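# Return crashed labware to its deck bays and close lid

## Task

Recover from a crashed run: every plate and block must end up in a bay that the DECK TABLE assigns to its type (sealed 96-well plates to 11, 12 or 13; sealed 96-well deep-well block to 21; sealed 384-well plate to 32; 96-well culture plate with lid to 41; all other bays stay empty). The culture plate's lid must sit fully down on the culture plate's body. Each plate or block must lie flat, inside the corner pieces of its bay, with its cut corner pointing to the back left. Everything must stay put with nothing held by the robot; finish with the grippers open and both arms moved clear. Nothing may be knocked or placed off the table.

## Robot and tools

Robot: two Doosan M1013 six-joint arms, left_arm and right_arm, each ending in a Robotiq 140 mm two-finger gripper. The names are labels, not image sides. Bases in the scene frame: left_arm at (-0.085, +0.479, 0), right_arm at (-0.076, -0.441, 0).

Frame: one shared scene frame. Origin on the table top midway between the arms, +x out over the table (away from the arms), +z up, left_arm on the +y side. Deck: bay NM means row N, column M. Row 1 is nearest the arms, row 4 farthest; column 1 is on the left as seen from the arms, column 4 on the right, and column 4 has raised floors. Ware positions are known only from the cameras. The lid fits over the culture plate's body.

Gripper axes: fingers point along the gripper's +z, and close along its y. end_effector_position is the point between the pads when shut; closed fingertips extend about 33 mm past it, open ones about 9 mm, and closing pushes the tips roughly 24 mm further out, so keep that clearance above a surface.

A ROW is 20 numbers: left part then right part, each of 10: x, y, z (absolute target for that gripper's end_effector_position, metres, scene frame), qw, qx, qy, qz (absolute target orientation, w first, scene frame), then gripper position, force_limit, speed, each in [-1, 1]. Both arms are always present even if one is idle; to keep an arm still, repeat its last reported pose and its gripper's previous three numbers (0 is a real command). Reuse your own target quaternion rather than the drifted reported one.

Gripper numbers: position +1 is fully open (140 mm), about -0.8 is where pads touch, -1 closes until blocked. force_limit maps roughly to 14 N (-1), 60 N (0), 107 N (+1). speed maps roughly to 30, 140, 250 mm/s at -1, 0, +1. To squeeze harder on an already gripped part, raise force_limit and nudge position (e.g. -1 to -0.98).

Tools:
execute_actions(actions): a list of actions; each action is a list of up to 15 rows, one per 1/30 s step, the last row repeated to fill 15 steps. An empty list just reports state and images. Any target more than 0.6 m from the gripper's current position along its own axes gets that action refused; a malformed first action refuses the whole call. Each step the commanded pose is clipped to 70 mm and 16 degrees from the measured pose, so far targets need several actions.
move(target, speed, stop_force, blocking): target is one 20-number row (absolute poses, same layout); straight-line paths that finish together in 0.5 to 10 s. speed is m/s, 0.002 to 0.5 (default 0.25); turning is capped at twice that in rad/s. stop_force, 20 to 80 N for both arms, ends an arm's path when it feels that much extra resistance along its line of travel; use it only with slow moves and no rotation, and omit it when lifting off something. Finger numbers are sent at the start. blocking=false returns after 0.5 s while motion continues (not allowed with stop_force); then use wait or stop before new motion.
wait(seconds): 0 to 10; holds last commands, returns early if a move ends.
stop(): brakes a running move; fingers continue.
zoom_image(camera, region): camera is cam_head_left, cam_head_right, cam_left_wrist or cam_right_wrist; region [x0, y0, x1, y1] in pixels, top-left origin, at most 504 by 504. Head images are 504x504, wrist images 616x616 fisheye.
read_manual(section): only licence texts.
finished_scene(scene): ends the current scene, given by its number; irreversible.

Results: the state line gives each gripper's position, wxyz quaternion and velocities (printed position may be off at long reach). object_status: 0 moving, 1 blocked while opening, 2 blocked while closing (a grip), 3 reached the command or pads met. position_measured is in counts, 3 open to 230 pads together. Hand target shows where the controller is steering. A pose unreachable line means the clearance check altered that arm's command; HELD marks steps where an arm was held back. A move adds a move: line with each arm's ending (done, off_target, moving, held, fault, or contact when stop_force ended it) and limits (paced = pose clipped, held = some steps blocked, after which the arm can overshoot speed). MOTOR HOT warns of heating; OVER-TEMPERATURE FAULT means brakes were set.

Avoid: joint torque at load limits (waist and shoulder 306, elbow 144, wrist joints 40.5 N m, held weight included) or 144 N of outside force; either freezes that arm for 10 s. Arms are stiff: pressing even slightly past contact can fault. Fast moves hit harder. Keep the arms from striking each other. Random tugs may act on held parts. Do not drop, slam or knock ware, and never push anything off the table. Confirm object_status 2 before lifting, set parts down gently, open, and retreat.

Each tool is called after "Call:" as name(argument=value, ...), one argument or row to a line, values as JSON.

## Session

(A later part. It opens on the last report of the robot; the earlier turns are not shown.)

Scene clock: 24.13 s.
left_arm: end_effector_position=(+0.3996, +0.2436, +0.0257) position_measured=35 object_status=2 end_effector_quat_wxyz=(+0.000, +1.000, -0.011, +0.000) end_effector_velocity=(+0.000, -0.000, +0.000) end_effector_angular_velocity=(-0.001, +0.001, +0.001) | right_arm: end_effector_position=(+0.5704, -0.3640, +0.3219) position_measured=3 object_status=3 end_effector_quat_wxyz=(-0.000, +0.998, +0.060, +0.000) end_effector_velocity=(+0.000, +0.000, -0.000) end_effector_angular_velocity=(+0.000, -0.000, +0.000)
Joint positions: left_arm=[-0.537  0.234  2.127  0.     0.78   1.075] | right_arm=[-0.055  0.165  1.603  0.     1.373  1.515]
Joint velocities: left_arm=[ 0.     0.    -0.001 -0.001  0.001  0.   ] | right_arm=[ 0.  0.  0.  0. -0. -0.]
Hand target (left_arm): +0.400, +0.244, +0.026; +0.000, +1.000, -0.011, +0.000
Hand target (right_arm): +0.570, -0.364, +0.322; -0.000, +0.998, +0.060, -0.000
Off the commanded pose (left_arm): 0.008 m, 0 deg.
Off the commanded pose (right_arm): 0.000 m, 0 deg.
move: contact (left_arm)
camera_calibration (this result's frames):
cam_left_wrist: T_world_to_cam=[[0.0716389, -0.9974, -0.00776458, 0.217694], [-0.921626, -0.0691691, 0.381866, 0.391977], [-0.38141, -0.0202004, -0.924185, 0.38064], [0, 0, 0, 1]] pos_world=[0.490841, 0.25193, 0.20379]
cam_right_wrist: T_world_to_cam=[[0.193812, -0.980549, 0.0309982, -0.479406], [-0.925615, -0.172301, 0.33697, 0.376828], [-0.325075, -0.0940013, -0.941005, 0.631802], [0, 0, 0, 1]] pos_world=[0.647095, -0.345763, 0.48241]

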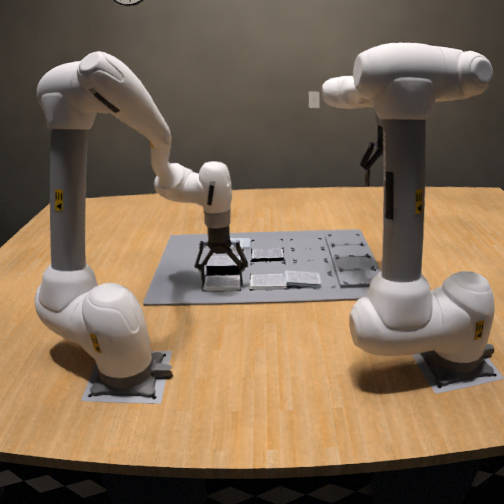

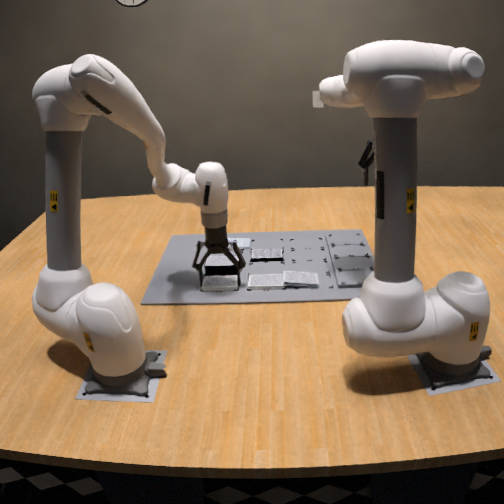

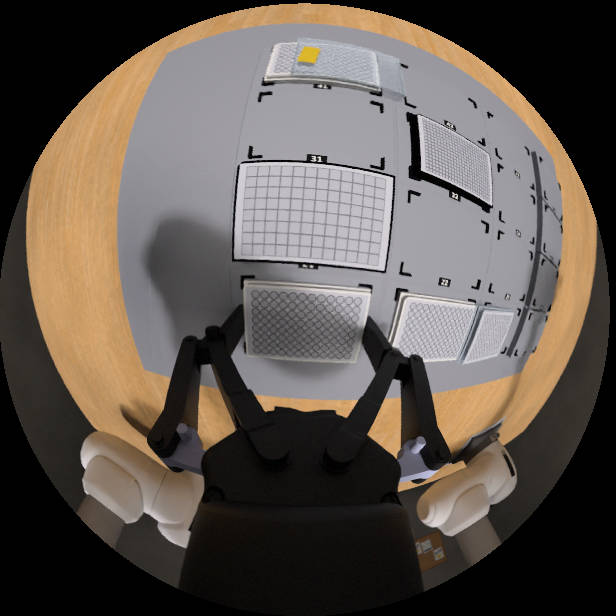

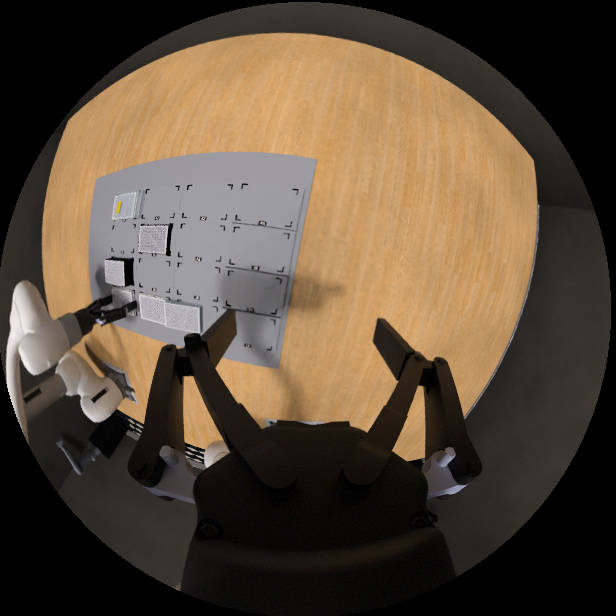

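Call:
move(
  target=[0.3998,0.2447,0.0275,0,1,-0.008,0,-1,0,-1,0.5704,-0.364,0.3219,0,0.998,0.06,0,1,0,0],
  speed=0.01,
)

Call:
move(
  target=[0.3998,0.2447,0.018,0,1,-0.008,0,-1,0,-1,0.5704,-0.364,0.3219,0,0.998,0.06,0,1,0,0],
  speed=0.005,
  stop_force=20,
)

Call:
zoom_image(
  camera="cam_left_wrist",
  region=[220, 255, 400, 375],
)

Call:
zoom_image(
  camera="cam_head_left",
  region=[195, 260, 265, 300],
)

Scene clock: 25.23 s.
left_arm: end_effector_position=(+0.3998, +0.2446, +0.0275) position_measured=35 object_status=2 end_effector_quat_wxyz=(+0.000, +1.000, -0.008, -0.000) end_effector_velocity=(-0.001, +0.001, -0.000) end_effector_angular_velocity=(+0.000, +0.001, +0.001) | right_arm: end_effector_position=(+0.5704, -0.3640, +0.3219) position_measured=3 object_status=3 end_effector_quat_wxyz=(-0.000, +0.998, +0.060, +0.000) end_effector_velocity=(+0.000, +0.000, -0.000) end_effector_angular_velocity=(-0.000, -0.000, -0.000)
Joint positions: left_arm=[-0.535  0.232  2.126 -0.     0.784  1.072] | right_arm=[-0.055  0.165  1.603  0.     1.373  1.515]
Joint velocities: left_arm=[ 0.    -0.001  0.001 -0.     0.    -0.   ] | right_arm=[ 0.001 -0.     0.    -0.    -0.     0.001]
Hand target (left_arm): +0.400, +0.245, +0.028; +0.000, +1.000, -0.008, -0.000
Hand target (right_arm): +0.570, -0.364, +0.322; -0.000, +0.998, +0.060, -0.000
Off the commanded pose (left_arm): 0.000 m, 0 deg.
Off the commanded pose (right_arm): 0.000 m, 0 deg.
move: done
camera_calibration (this result's frames):
cam_left_wrist: T_world_to_cam=[[0.076696, -0.997025, -0.00772161, 0.216618], [-0.921177, -0.0738205, 0.382078, 0.392505], [-0.381512, -0.0221909, -0.924098, 0.382901], [0, 0, 0, 1]] pos_world=[0.491034, 0.253445, 0.205543]
cam_right_wrist: T_world_to_cam=[[0.193812, -0.980549, 0.0309981, -0.479406], [-0.925615, -0.172301, 0.33697, 0.376828], [-0.325075, -0.0940012, -0.941005, 0.631802], [0, 0, 0, 1]] pos_world=[0.647095, -0.345763, 0.48241]

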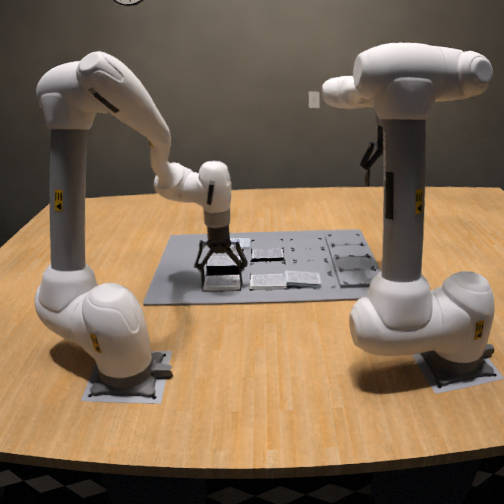

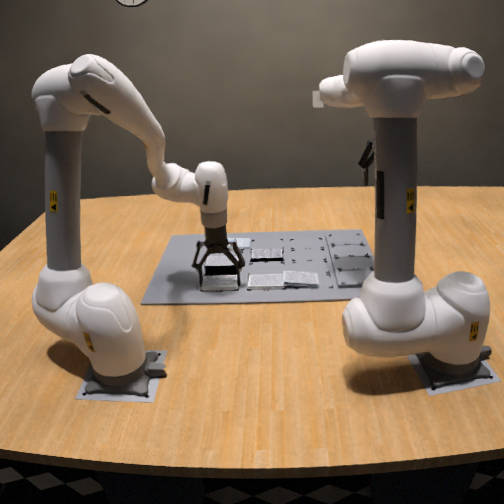

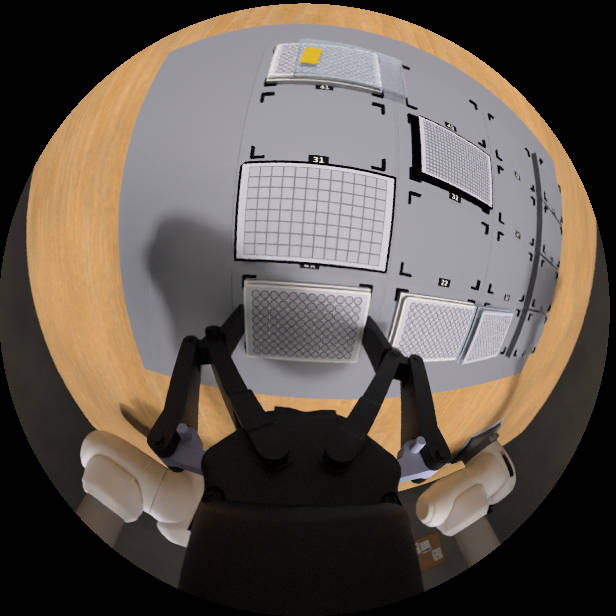

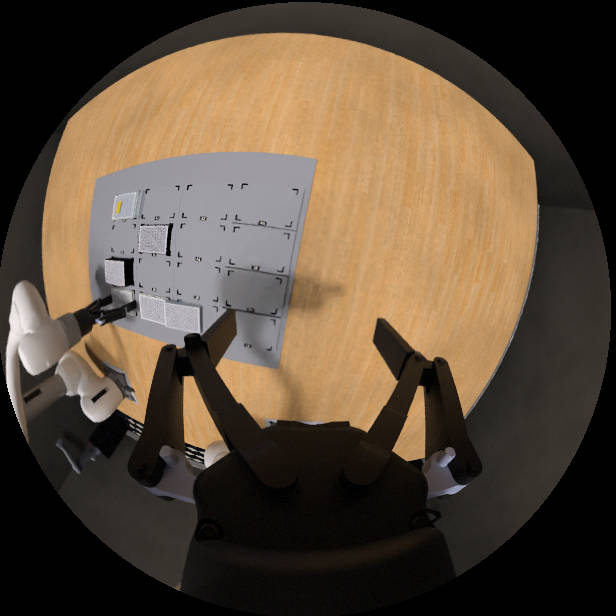

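Scene clock: 25.87 s.
left_arm: end_effector_position=(+0.3998, +0.2446, +0.0259) position_measured=35 object_status=2 end_effector_quat_wxyz=(+0.000, +1.000, -0.008, +0.000) end_effector_velocity=(+0.001, -0.000, +0.002) end_effector_angular_velocity=(-0.000, -0.001, -0.000) | right_arm: end_effector_position=(+0.5704, -0.3640, +0.3219) position_measured=3 object_status=3 end_effector_quat_wxyz=(-0.000, +0.998, +0.060, +0.000) end_effector_velocity=(+0.000, -0.000, -0.000) end_effector_angular_velocity=(+0.000, -0.000, +0.001)
Joint positions: left_arm=[-0.535  0.234  2.127 -0.     0.78   1.072] | right_arm=[-0.055  0.165  1.603  0.     1.373  1.515]
Joint velocities: left_arm=[-0.    -0.001 -0.002  0.     0.003 -0.   ] | right_arm=[-0.001  0.     0.     0.    -0.001 -0.002]
Hand target (left_arm): +0.400, +0.245, +0.026; +0.000, +1.000, -0.008, +0.000
Hand target (right_arm): +0.570, -0.364, +0.322; -0.000, +0.998, +0.060, -0.000
Off the commanded pose (left_arm): 0.008 m, 0 deg.
Off the commanded pose (right_arm): 0.000 m, 0 deg.
move: contact (left_arm)
camera_calibration (this result's frames):
cam_left_wrist: T_world_to_cam=[[0.0767128, -0.997024, -0.00764206, 0.216596], [-0.921223, -0.0738083, 0.381969, 0.393135], [-0.381396, -0.0222619, -0.924144, 0.381435], [0, 0, 0, 1]] pos_world=[0.491027, 0.253459, 0.203991]
cam_right_wrist: T_world_to_cam=[[0.193812, -0.980549, 0.0309982, -0.479406], [-0.925615, -0.172301, 0.33697, 0.376828], [-0.325075, -0.0940012, -0.941005, 0.631802], [0, 0, 0, 1]] pos_world=[0.647095, -0.345763, 0.48241]

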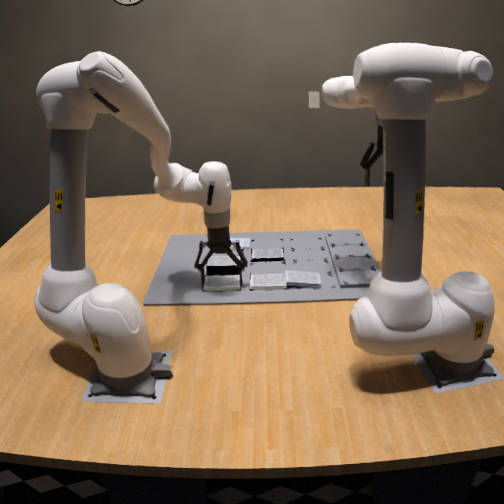

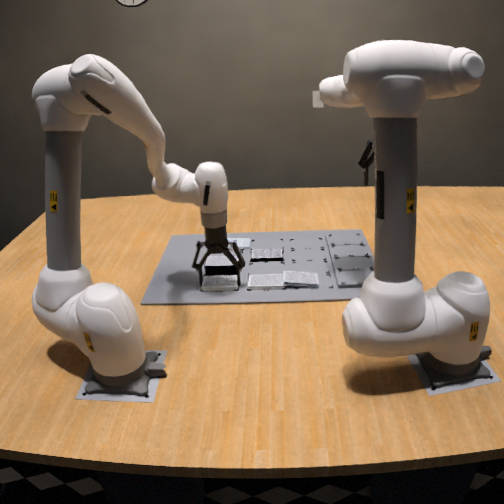

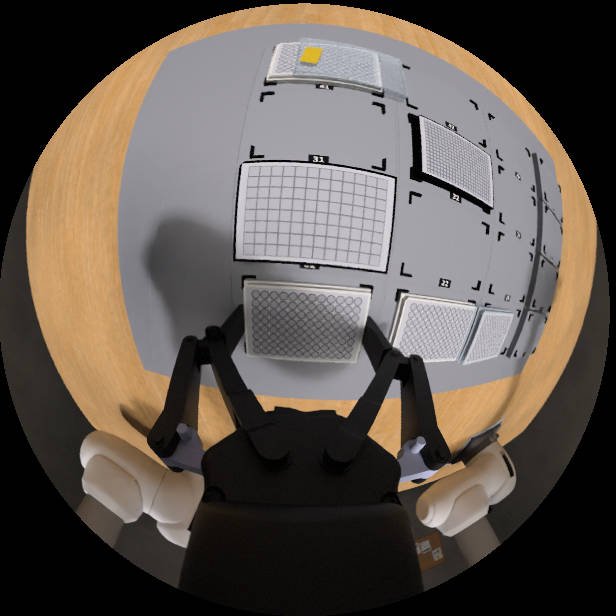

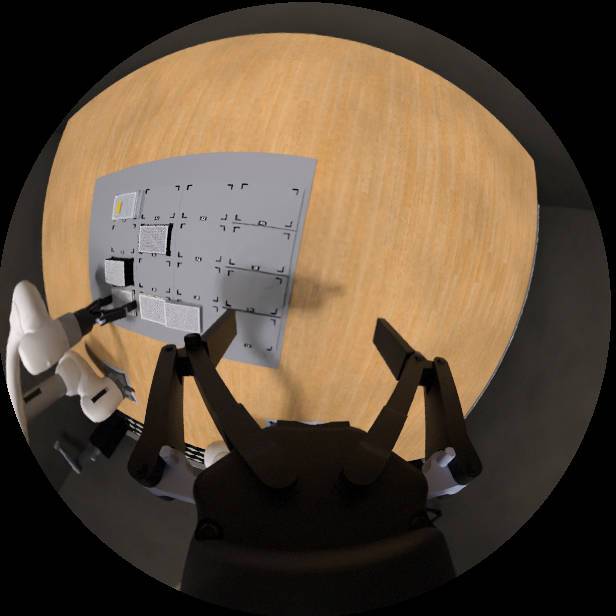

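Region (220, 255, 400, 375) of cam_left_wrist's 616x616 image, scaled by 2.800, with more detail than that image has.

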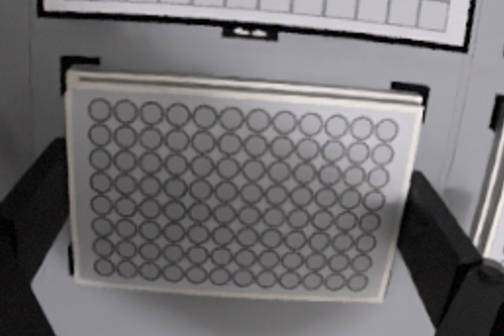

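Region (195, 260, 265, 300) of cam_head_left's 504x504 image, scaled by 7.200, with more detail than that image has; it fills the top 288 rows of this view, and the rest is white.

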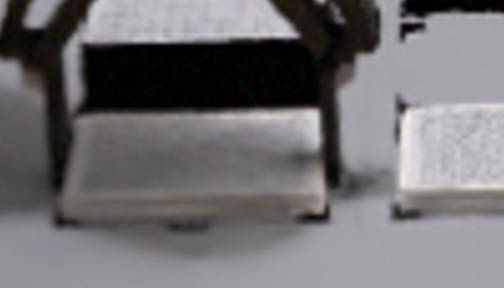

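Call:
move(
  target=[0.4013,0.2447,0.0275,0,1,-0.009,0,-1,0,-1,0.5704,-0.364,0.3219,0,0.998,0.06,0,1,0,0],
  speed=0.01,
)

Call:
move(
  target=[0.4013,0.2447,0.018,0,1,-0.009,0,-1,0,-1,0.5704,-0.364,0.3219,0,0.998,0.06,0,1,0,0],
  speed=0.005,
  stop_force=20,
)

Call:
zoom_image(
  camera="cam_left_wrist",
  region=[220, 255, 400, 375],
)

Scene clock: 26.90 s.
left_arm: end_effector_position=(+0.4013, +0.2447, +0.0275) position_measured=35 object_status=2 end_effector_quat_wxyz=(+0.000, +1.000, -0.009, -0.000) end_effector_velocity=(-0.001, +0.000, -0.000) end_effector_angular_velocity=(+0.000, +0.001, +0.001) | right_arm: end_effector_position=(+0.5704, -0.3640, +0.3219) position_measured=3 object_status=3 end_effector_quat_wxyz=(-0.000, +0.998, +0.060, +0.000) end_effector_velocity=(+0.000, +0.000, -0.000) end_effector_angular_velocity=(+0.000, -0.001, +0.001)
Joint positions: left_arm=[-0.534  0.233  2.124 -0.     0.784  1.075] | right_arm=[-0.055  0.165  1.603  0.     1.373  1.515]
Joint velocities: left_arm=[ 0.    -0.001  0.001 -0.     0.001 -0.001] | right_arm=[-0.    -0.     0.     0.    -0.001 -0.001]
Hand target (left_arm): +0.401, +0.245, +0.027; +0.000, +1.000, -0.009, -0.000
Hand target (right_arm): +0.570, -0.364, +0.322; -0.000, +0.998, +0.060, -0.000
Off the commanded pose (left_arm): 0.000 m, 0 deg.
Off the commanded pose (right_arm): 0.000 m, 0 deg.
move: done
camera_calibration (this result's frames):
cam_left_wrist: T_world_to_cam=[[0.0747268, -0.997174, -0.00777271, 0.217364], [-0.92129, -0.0720189, 0.382149, 0.39347], [-0.381629, -0.0213959, -0.924068, 0.3833], [0, 0, 0, 1]] pos_world=[0.492536, 0.253288, 0.20552]
cam_right_wrist: T_world_to_cam=[[0.193812, -0.980549, 0.0309981, -0.479406], [-0.925615, -0.172301, 0.33697, 0.376828], [-0.325075, -0.0940011, -0.941005, 0.631802], [0, 0, 0, 1]] pos_world=[0.647095, -0.345763, 0.48241]

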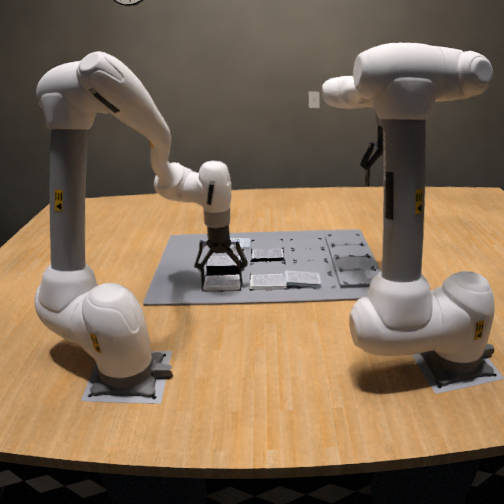

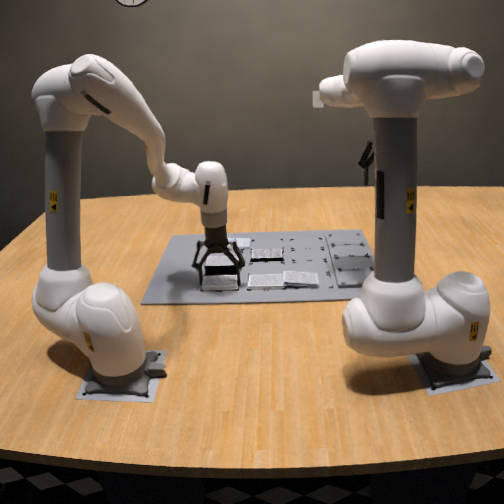

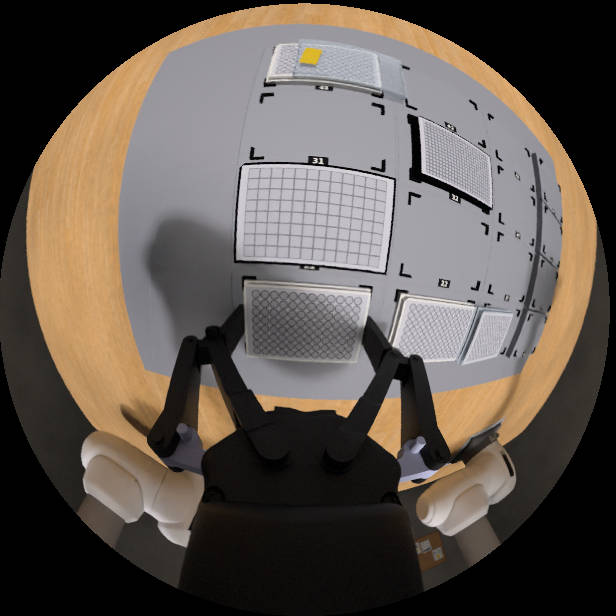

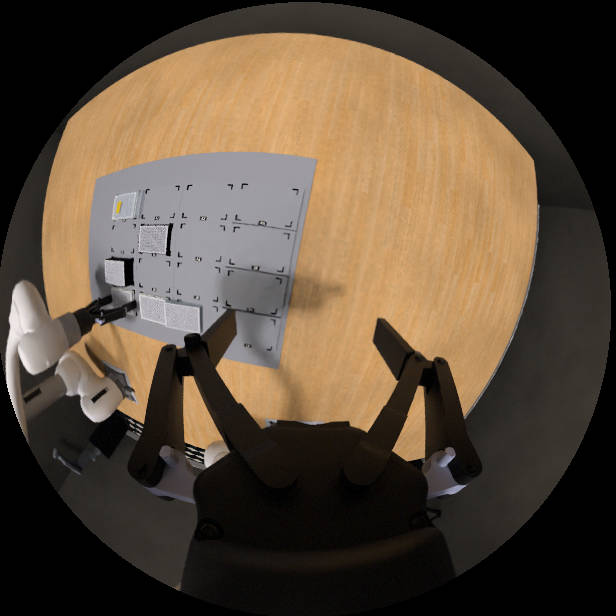

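Scene clock: 27.53 s.
left_arm: end_effector_position=(+0.4013, +0.2447, +0.0259) position_measured=35 object_status=2 end_effector_quat_wxyz=(+0.000, +1.000, -0.009, +0.000) end_effector_velocity=(+0.000, -0.001, +0.001) end_effector_angular_velocity=(-0.001, +0.000, +0.001) | right_arm: end_effector_position=(+0.5704, -0.3640, +0.3219) position_measured=3 object_status=3 end_effector_quat_wxyz=(-0.000, +0.998, +0.060, +0.000) end_effector_velocity=(-0.000, +0.000, +0.000) end_effector_angular_velocity=(+0.000, +0.000, -0.001)
Joint positions: left_arm=[-0.534  0.235  2.125 -0.     0.781  1.075] | right_arm=[-0.055  0.165  1.603  0.     1.373  1.515]
Joint velocities: left_arm=[ 0.     0.    -0.002 -0.002  0.001  0.   ] | right_arm=[ 0.    -0.    -0.     0.     0.001  0.001]
Hand target (left_arm): +0.401, +0.245, +0.026; +0.000, +1.000, -0.009, +0.000
Hand target (right_arm): +0.570, -0.364, +0.322; -0.000, +0.998, +0.060, -0.000
Off the commanded pose (left_arm): 0.008 m, 0 deg.
Off the commanded pose (right_arm): 0.000 m, 0 deg.
move: contact (left_arm)
camera_calibration (this result's frames):
cam_left_wrist: T_world_to_cam=[[0.0747275, -0.997174, -0.00768201, 0.21734], [-0.921345, -0.0719879, 0.382023, 0.394097], [-0.381497, -0.0214699, -0.924121, 0.381843], [0, 0, 0, 1]] pos_world=[0.492529, 0.253295, 0.203984]
cam_right_wrist: T_world_to_cam=[[0.193812, -0.980549, 0.0309983, -0.479406], [-0.925615, -0.172301, 0.33697, 0.376828], [-0.325075, -0.0940013, -0.941005, 0.631802], [0, 0, 0, 1]] pos_world=[0.647095, -0.345763, 0.48241]

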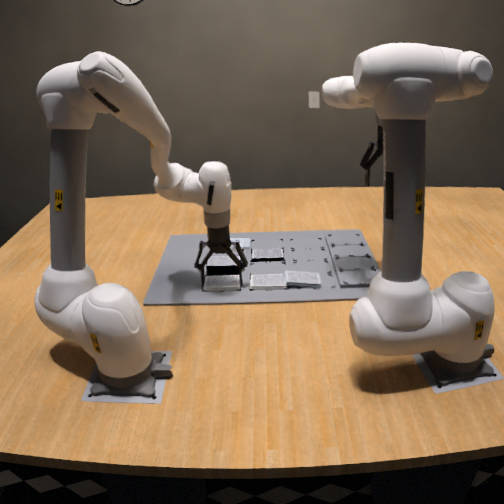

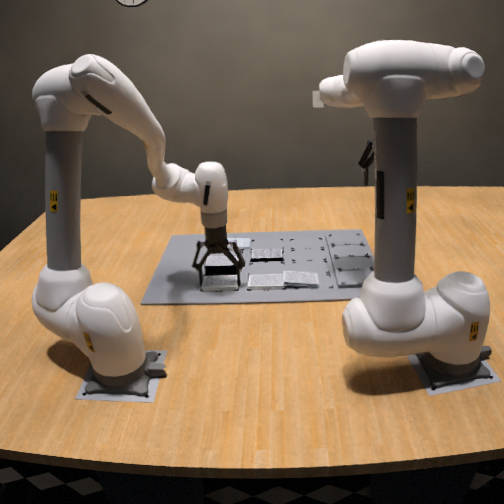

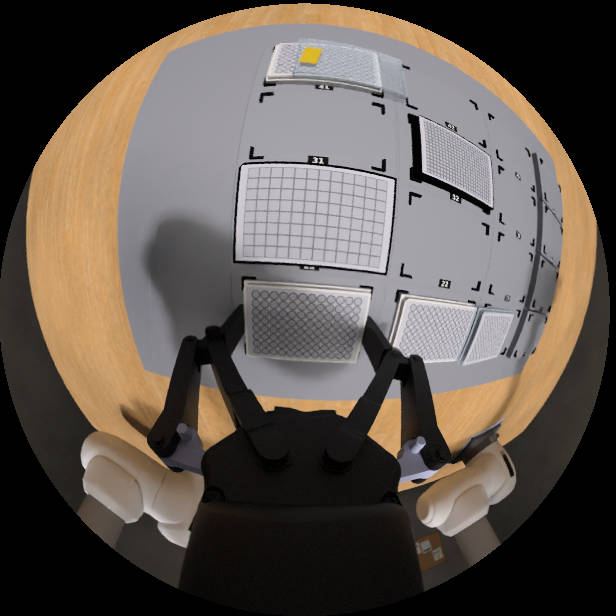

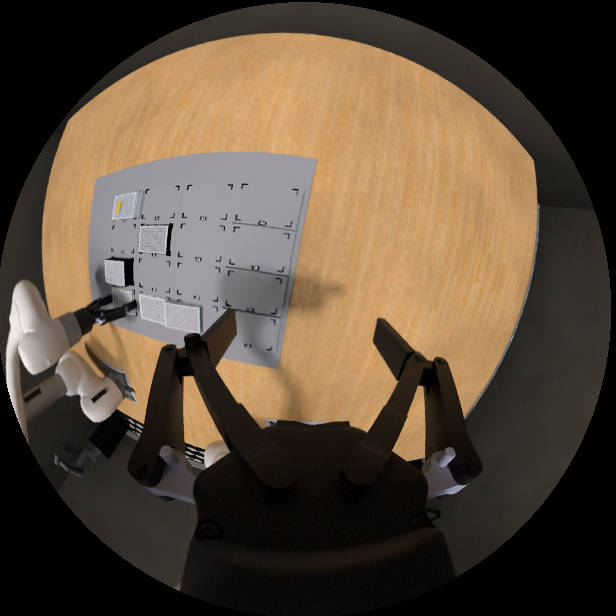

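Region (220, 255, 400, 375) of cam_left_wrist's 616x616 image, scaled by 2.800, with more detail than that image has.

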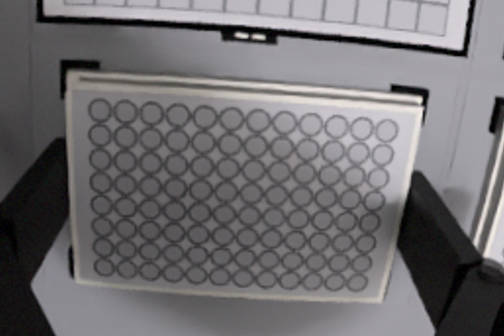

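Call:
move(
  target=[0.4013,0.2447,0.0262,0,1,-0.009,0,1,0,-1,0.5704,-0.364,0.3219,0,0.998,0.06,0,1,0,0],
  speed=0.01,
)

Call:
move(
  target=[0.36,0.17,0.12,0,1,-0.009,0,1,0,-1,0.5704,-0.364,0.3219,0,0.998,0.06,0,1,0,0],
  speed=0.1,
)

Call:
zoom_image(
  camera="cam_left_wrist",
  region=[180, 220, 480, 400],
)

Call:
zoom_image(
  camera="cam_head_left",
  region=[195, 250, 335, 300],
)

Scene clock: 28.70 s.
left_arm: end_effector_position=(+0.4013, +0.2447, +0.0262) position_measured=3 object_status=0 end_effector_quat_wxyz=(-0.000, +1.000, -0.009, -0.000) end_effector_velocity=(+0.000, -0.001, +0.000) end_effector_angular_velocity=(-0.001, -0.001, -0.001) | right_arm: end_effector_position=(+0.5704, -0.3640, +0.3219) position_measured=3 object_status=3 end_effector_quat_wxyz=(-0.000, +0.998, +0.060, +0.000) end_effector_velocity=(+0.000, -0.000, +0.000) end_effector_angular_velocity=(+0.001, -0.001, +0.001)
Joint positions: left_arm=[-0.534  0.235  2.125  0.     0.782  1.075] | right_arm=[-0.055  0.165  1.603  0.     1.373  1.515]
Joint velocities: left_arm=[-0.001 -0.    -0.    -0.001 -0.001  0.   ] | right_arm=[-0.    -0.    -0.     0.    -0.001 -0.001]
Hand target (left_arm): +0.401, +0.245, +0.026; +0.000, +1.000, -0.009, -0.000
Hand target (right_arm): +0.570, -0.364, +0.322; -0.000, +0.998, +0.060, -0.000
Off the commanded pose (left_arm): 0.000 m, 0 deg.
Off the commanded pose (right_arm): 0.000 m, 0 deg.
move: done
camera_calibration (this result's frames):
cam_left_wrist: T_world_to_cam=[[0.0746485, -0.997179, -0.0077979, 0.217407], [-0.921347, -0.0719591, 0.382022, 0.394017], [-0.381506, -0.0213328, -0.92412, 0.382075], [0, 0, 0, 1]] pos_world=[0.492562, 0.253298, 0.204255]
cam_right_wrist: T_world_to_cam=[[0.193812, -0.980549, 0.0309982, -0.479406], [-0.925615, -0.172301, 0.33697, 0.376828], [-0.325075, -0.0940012, -0.941005, 0.631802], [0, 0, 0, 1]] pos_world=[0.647095, -0.345763, 0.48241]

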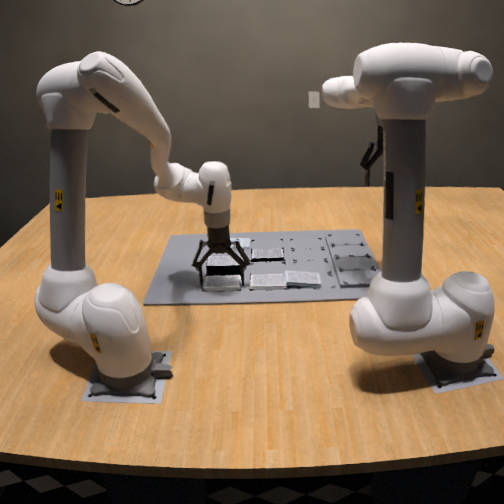

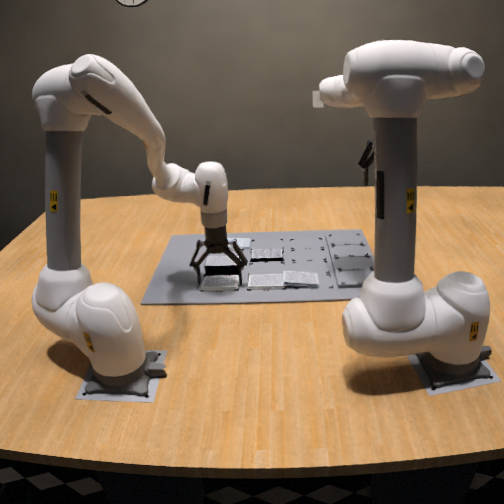

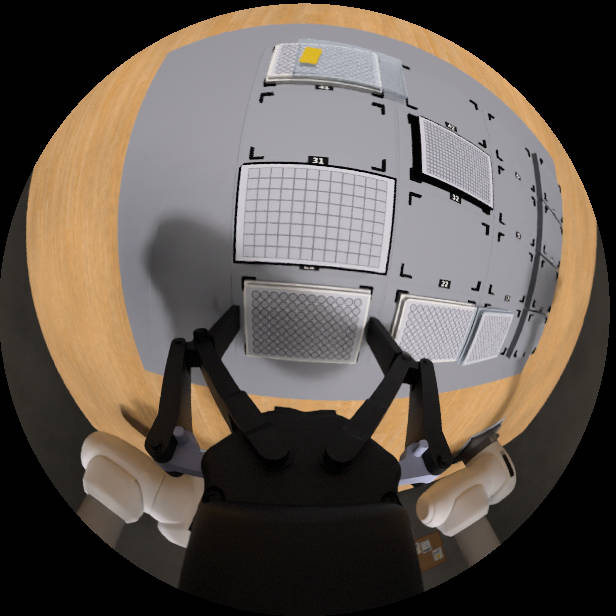

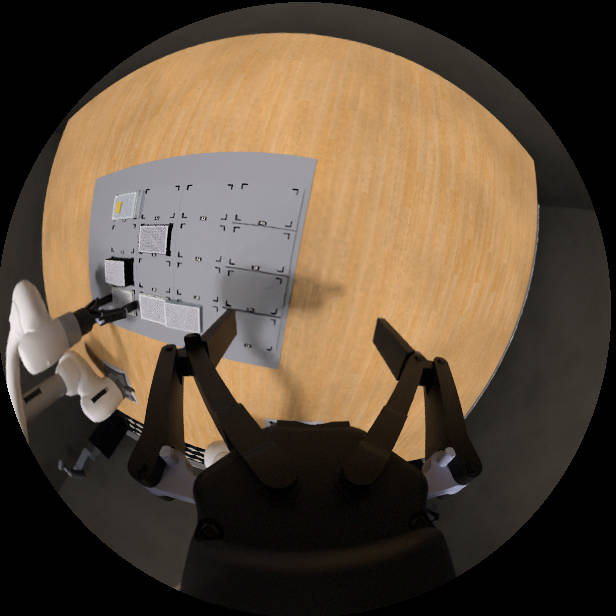

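Scene clock: 30.27 s.
left_arm: end_effector_position=(+0.3598, +0.1699, +0.1201) position_measured=3 object_status=3 end_effector_quat_wxyz=(+0.000, +1.000, -0.009, -0.000) end_effector_velocity=(+0.000, -0.000, +0.000) end_effector_angular_velocity=(+0.000, -0.000, -0.002) | right_arm: end_effector_position=(+0.5704, -0.3640, +0.3219) position_measured=3 object_status=3 end_effector_quat_wxyz=(-0.000, +0.998, +0.060, +0.000) end_effector_velocity=(-0.000, +0.000, +0.000) end_effector_angular_velocity=(+0.000, +0.000, -0.000)
Joint positions: left_arm=[-0.692  0.127  2.043 -0.     0.972  0.918] | right_arm=[-0.055  0.165  1.603  0.     1.373  1.515]
Joint velocities: left_arm=[-0.     0.001 -0.001  0.     0.     0.001] | right_arm=[ 0.001 -0.     0.     0.     0.     0.001]
Hand target (left_arm): +0.360, +0.170, +0.120; -0.000, +1.000, -0.009, -0.000
Hand target (right_arm): +0.570, -0.364, +0.322; -0.000, +0.998, +0.060, -0.000
Off the commanded pose (left_arm): 0.000 m, 0 deg.
Off the commanded pose (right_arm): 0.000 m, 0 deg.
move: done
camera_calibration (this result's frames):
cam_left_wrist: T_world_to_cam=[[0.0745926, -0.997184, -0.00770198, 0.146642], [-0.921278, -0.0718667, 0.382206, 0.314494], [-0.381684, -0.0214141, -0.924045, 0.451471], [0, 0, 0, 1]] pos_world=[0.451117, 0.178499, 0.298107]
cam_right_wrist: T_world_to_cam=[[0.193812, -0.980549, 0.0309981, -0.479406], [-0.925615, -0.172301, 0.33697, 0.376828], [-0.325075, -0.0940012, -0.941005, 0.631802], [0, 0, 0, 1]] pos_world=[0.647095, -0.345763, 0.48241]

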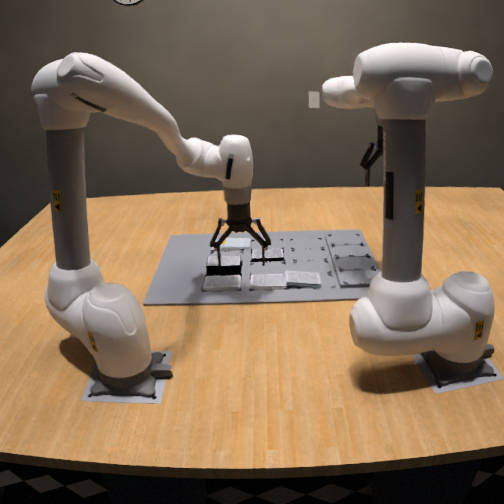

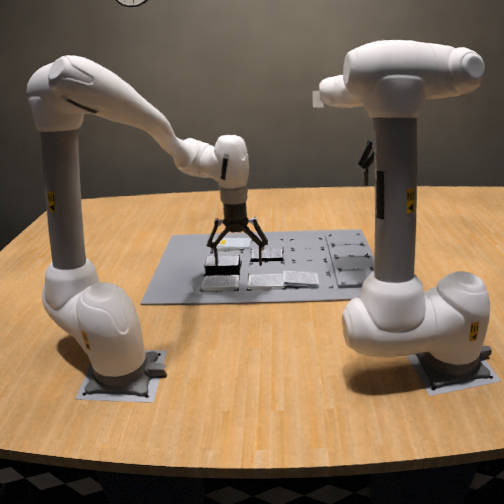

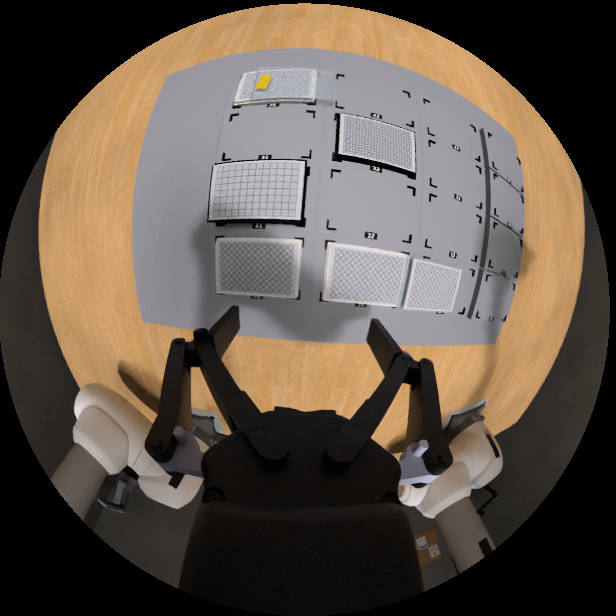

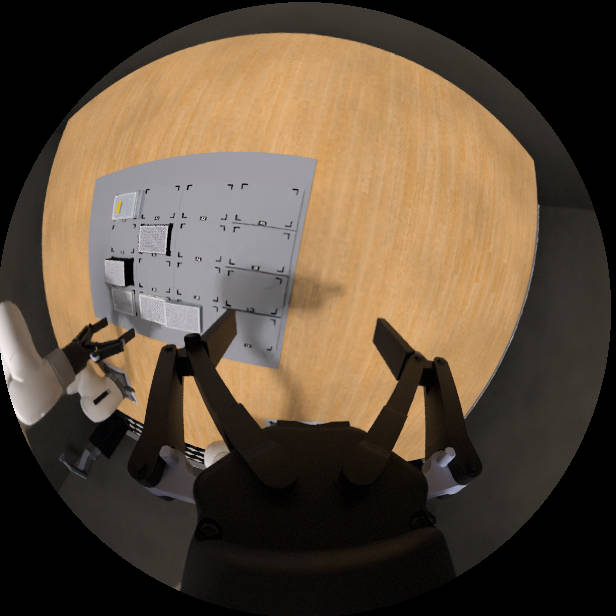

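Region (180, 220, 480, 400) of cam_left_wrist's 616x616 image, scaled by 1.680, with more detail than that image has; it fills the top 302 rows of this view, and the rest is white.

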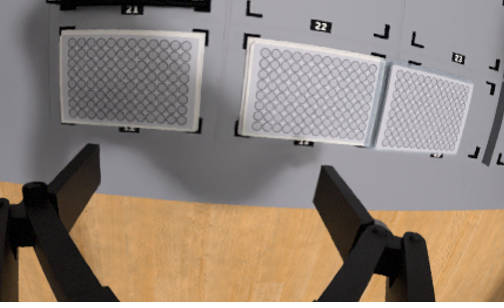

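Region (195, 250, 335, 300) of cam_head_left's 504x504 image, scaled by 3.600, with more detail than that image has; it fills the top 180 rows of this view, and the rest is white.

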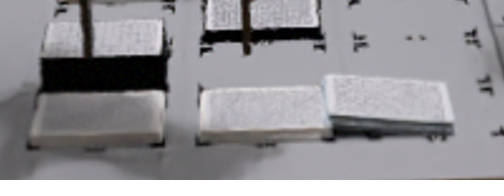

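Call:
zoom_image(
  camera="cam_left_wrist",
  region=[200, 225, 340, 315],
)

Call:
zoom_image(
  camera="cam_head_left",
  region=[195, 265, 265, 300],
)

Region (200, 225, 340, 315) of cam_left_wrist's 616x616 image, scaled by 3.600, with more detail than that image has; it fills the top 324 rows of this view, and the rest is white.

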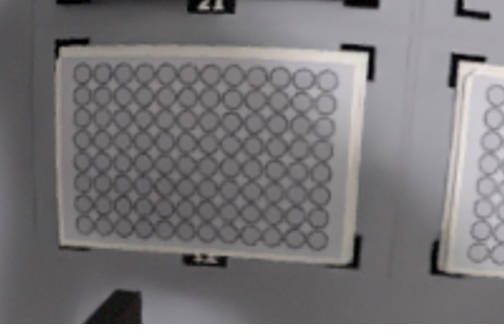

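Region (195, 265, 265, 300) of cam_head_left's 504x504 image, scaled by 7.200, with more detail than that image has.

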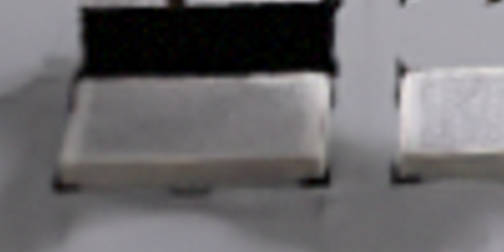

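Call:
move(
  target=[0.4,-0.035,0.12,0,0.7135,0.7007,0,1,0,-1,0.5704,-0.364,0.3219,0,0.998,0.06,0,1,0,0],
)

Call:
zoom_image(
  camera="cam_left_wrist",
  region=[200, 180, 420, 400],
)

Scene clock: 34.67 s.
left_arm: end_effector_position=(+0.3996, -0.0351, +0.1198) position_measured=3 object_status=3 end_effector_quat_wxyz=(-0.000, +0.714, +0.701, +0.000) end_effector_velocity=(-0.000, -0.000, -0.000) end_effector_angular_velocity=(+0.000, +0.000, +0.001) | right_arm: end_effector_position=(+0.5704, -0.3640, +0.3219) position_measured=3 object_status=3 end_effector_quat_wxyz=(-0.000, +0.998, +0.060, +0.000) end_effector_velocity=(-0.000, -0.000, -0.000) end_effector_angular_velocity=(-0.000, +0.001, -0.001)
Joint positions: left_arm=[-0.885  0.365  1.729 -0.     1.048 -0.846] | right_arm=[-0.055  0.165  1.603  0.     1.373  1.515]
Joint velocities: left_arm=[-0.     0.     0.     0.    -0.    -0.002] | right_arm=[-0.     0.    -0.    -0.     0.001  0.001]
Hand target (left_arm): +0.400, -0.035, +0.120; -0.000, +0.713, +0.701, +0.000
Hand target (right_arm): +0.570, -0.364, +0.322; -0.000, +0.998, +0.060, -0.000
Off the commanded pose (left_arm): 0.000 m, 0 deg.
Off the commanded pose (right_arm): 0.000 m, 0 deg.
move: done
camera_calibration (this result's frames):
cam_left_wrist: T_world_to_cam=[[0.997192, 0.0744773, -0.0078887, -0.391801], [0.0718383, -0.921406, 0.381904, -0.090087], [0.0211744, -0.381398, -0.924168, 0.28839], [0, 0, 0, 1]] pos_world=[0.391065, 0.0561648, 0.297835]
cam_right_wrist: T_world_to_cam=[[0.193812, -0.980549, 0.0309982, -0.479406], [-0.925615, -0.172301, 0.33697, 0.376828], [-0.325075, -0.0940012, -0.941005, 0.631802], [0, 0, 0, 1]] pos_world=[0.647095, -0.345763, 0.48241]

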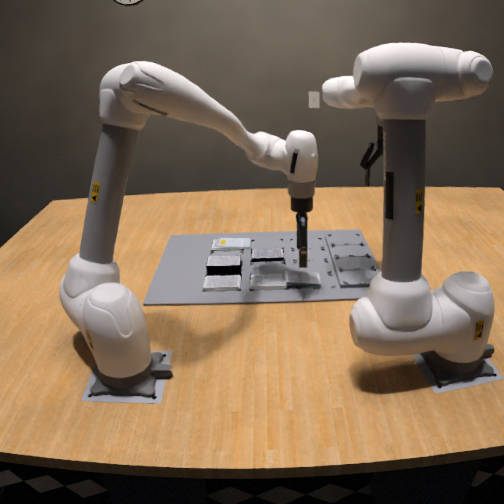

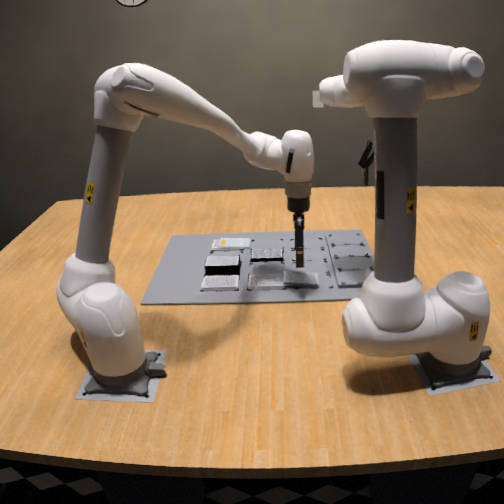

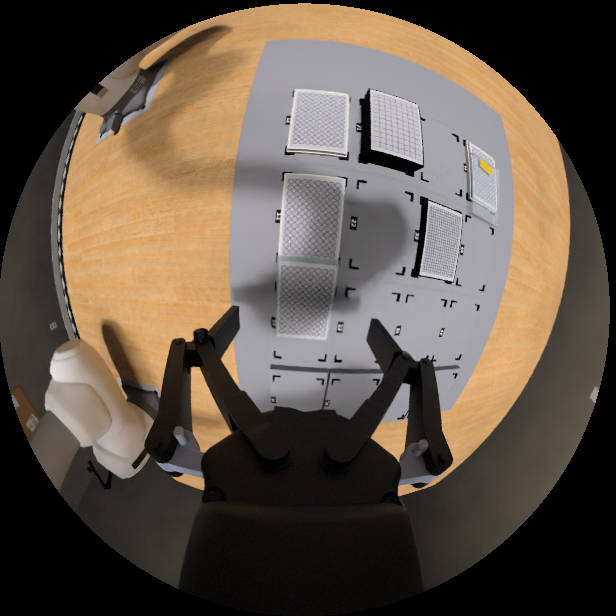

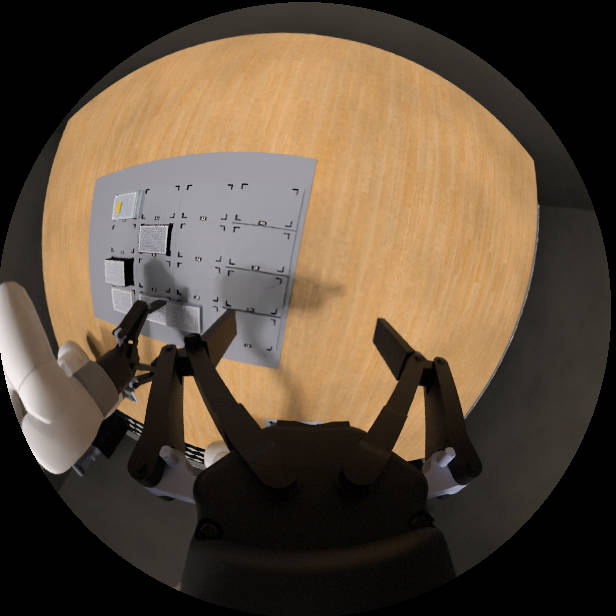

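Region (200, 180, 420, 400) of cam_left_wrist's 616x616 image, scaled by 2.291, with more detail than that image has.

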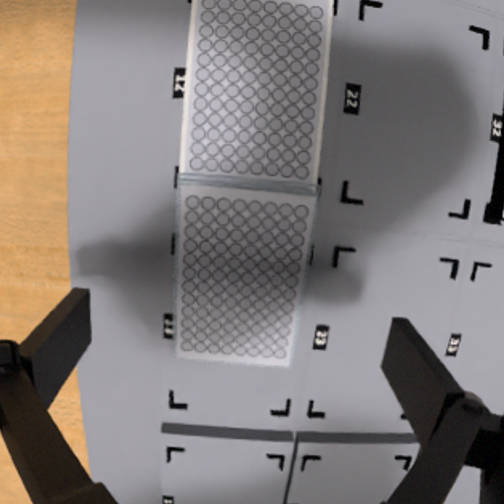

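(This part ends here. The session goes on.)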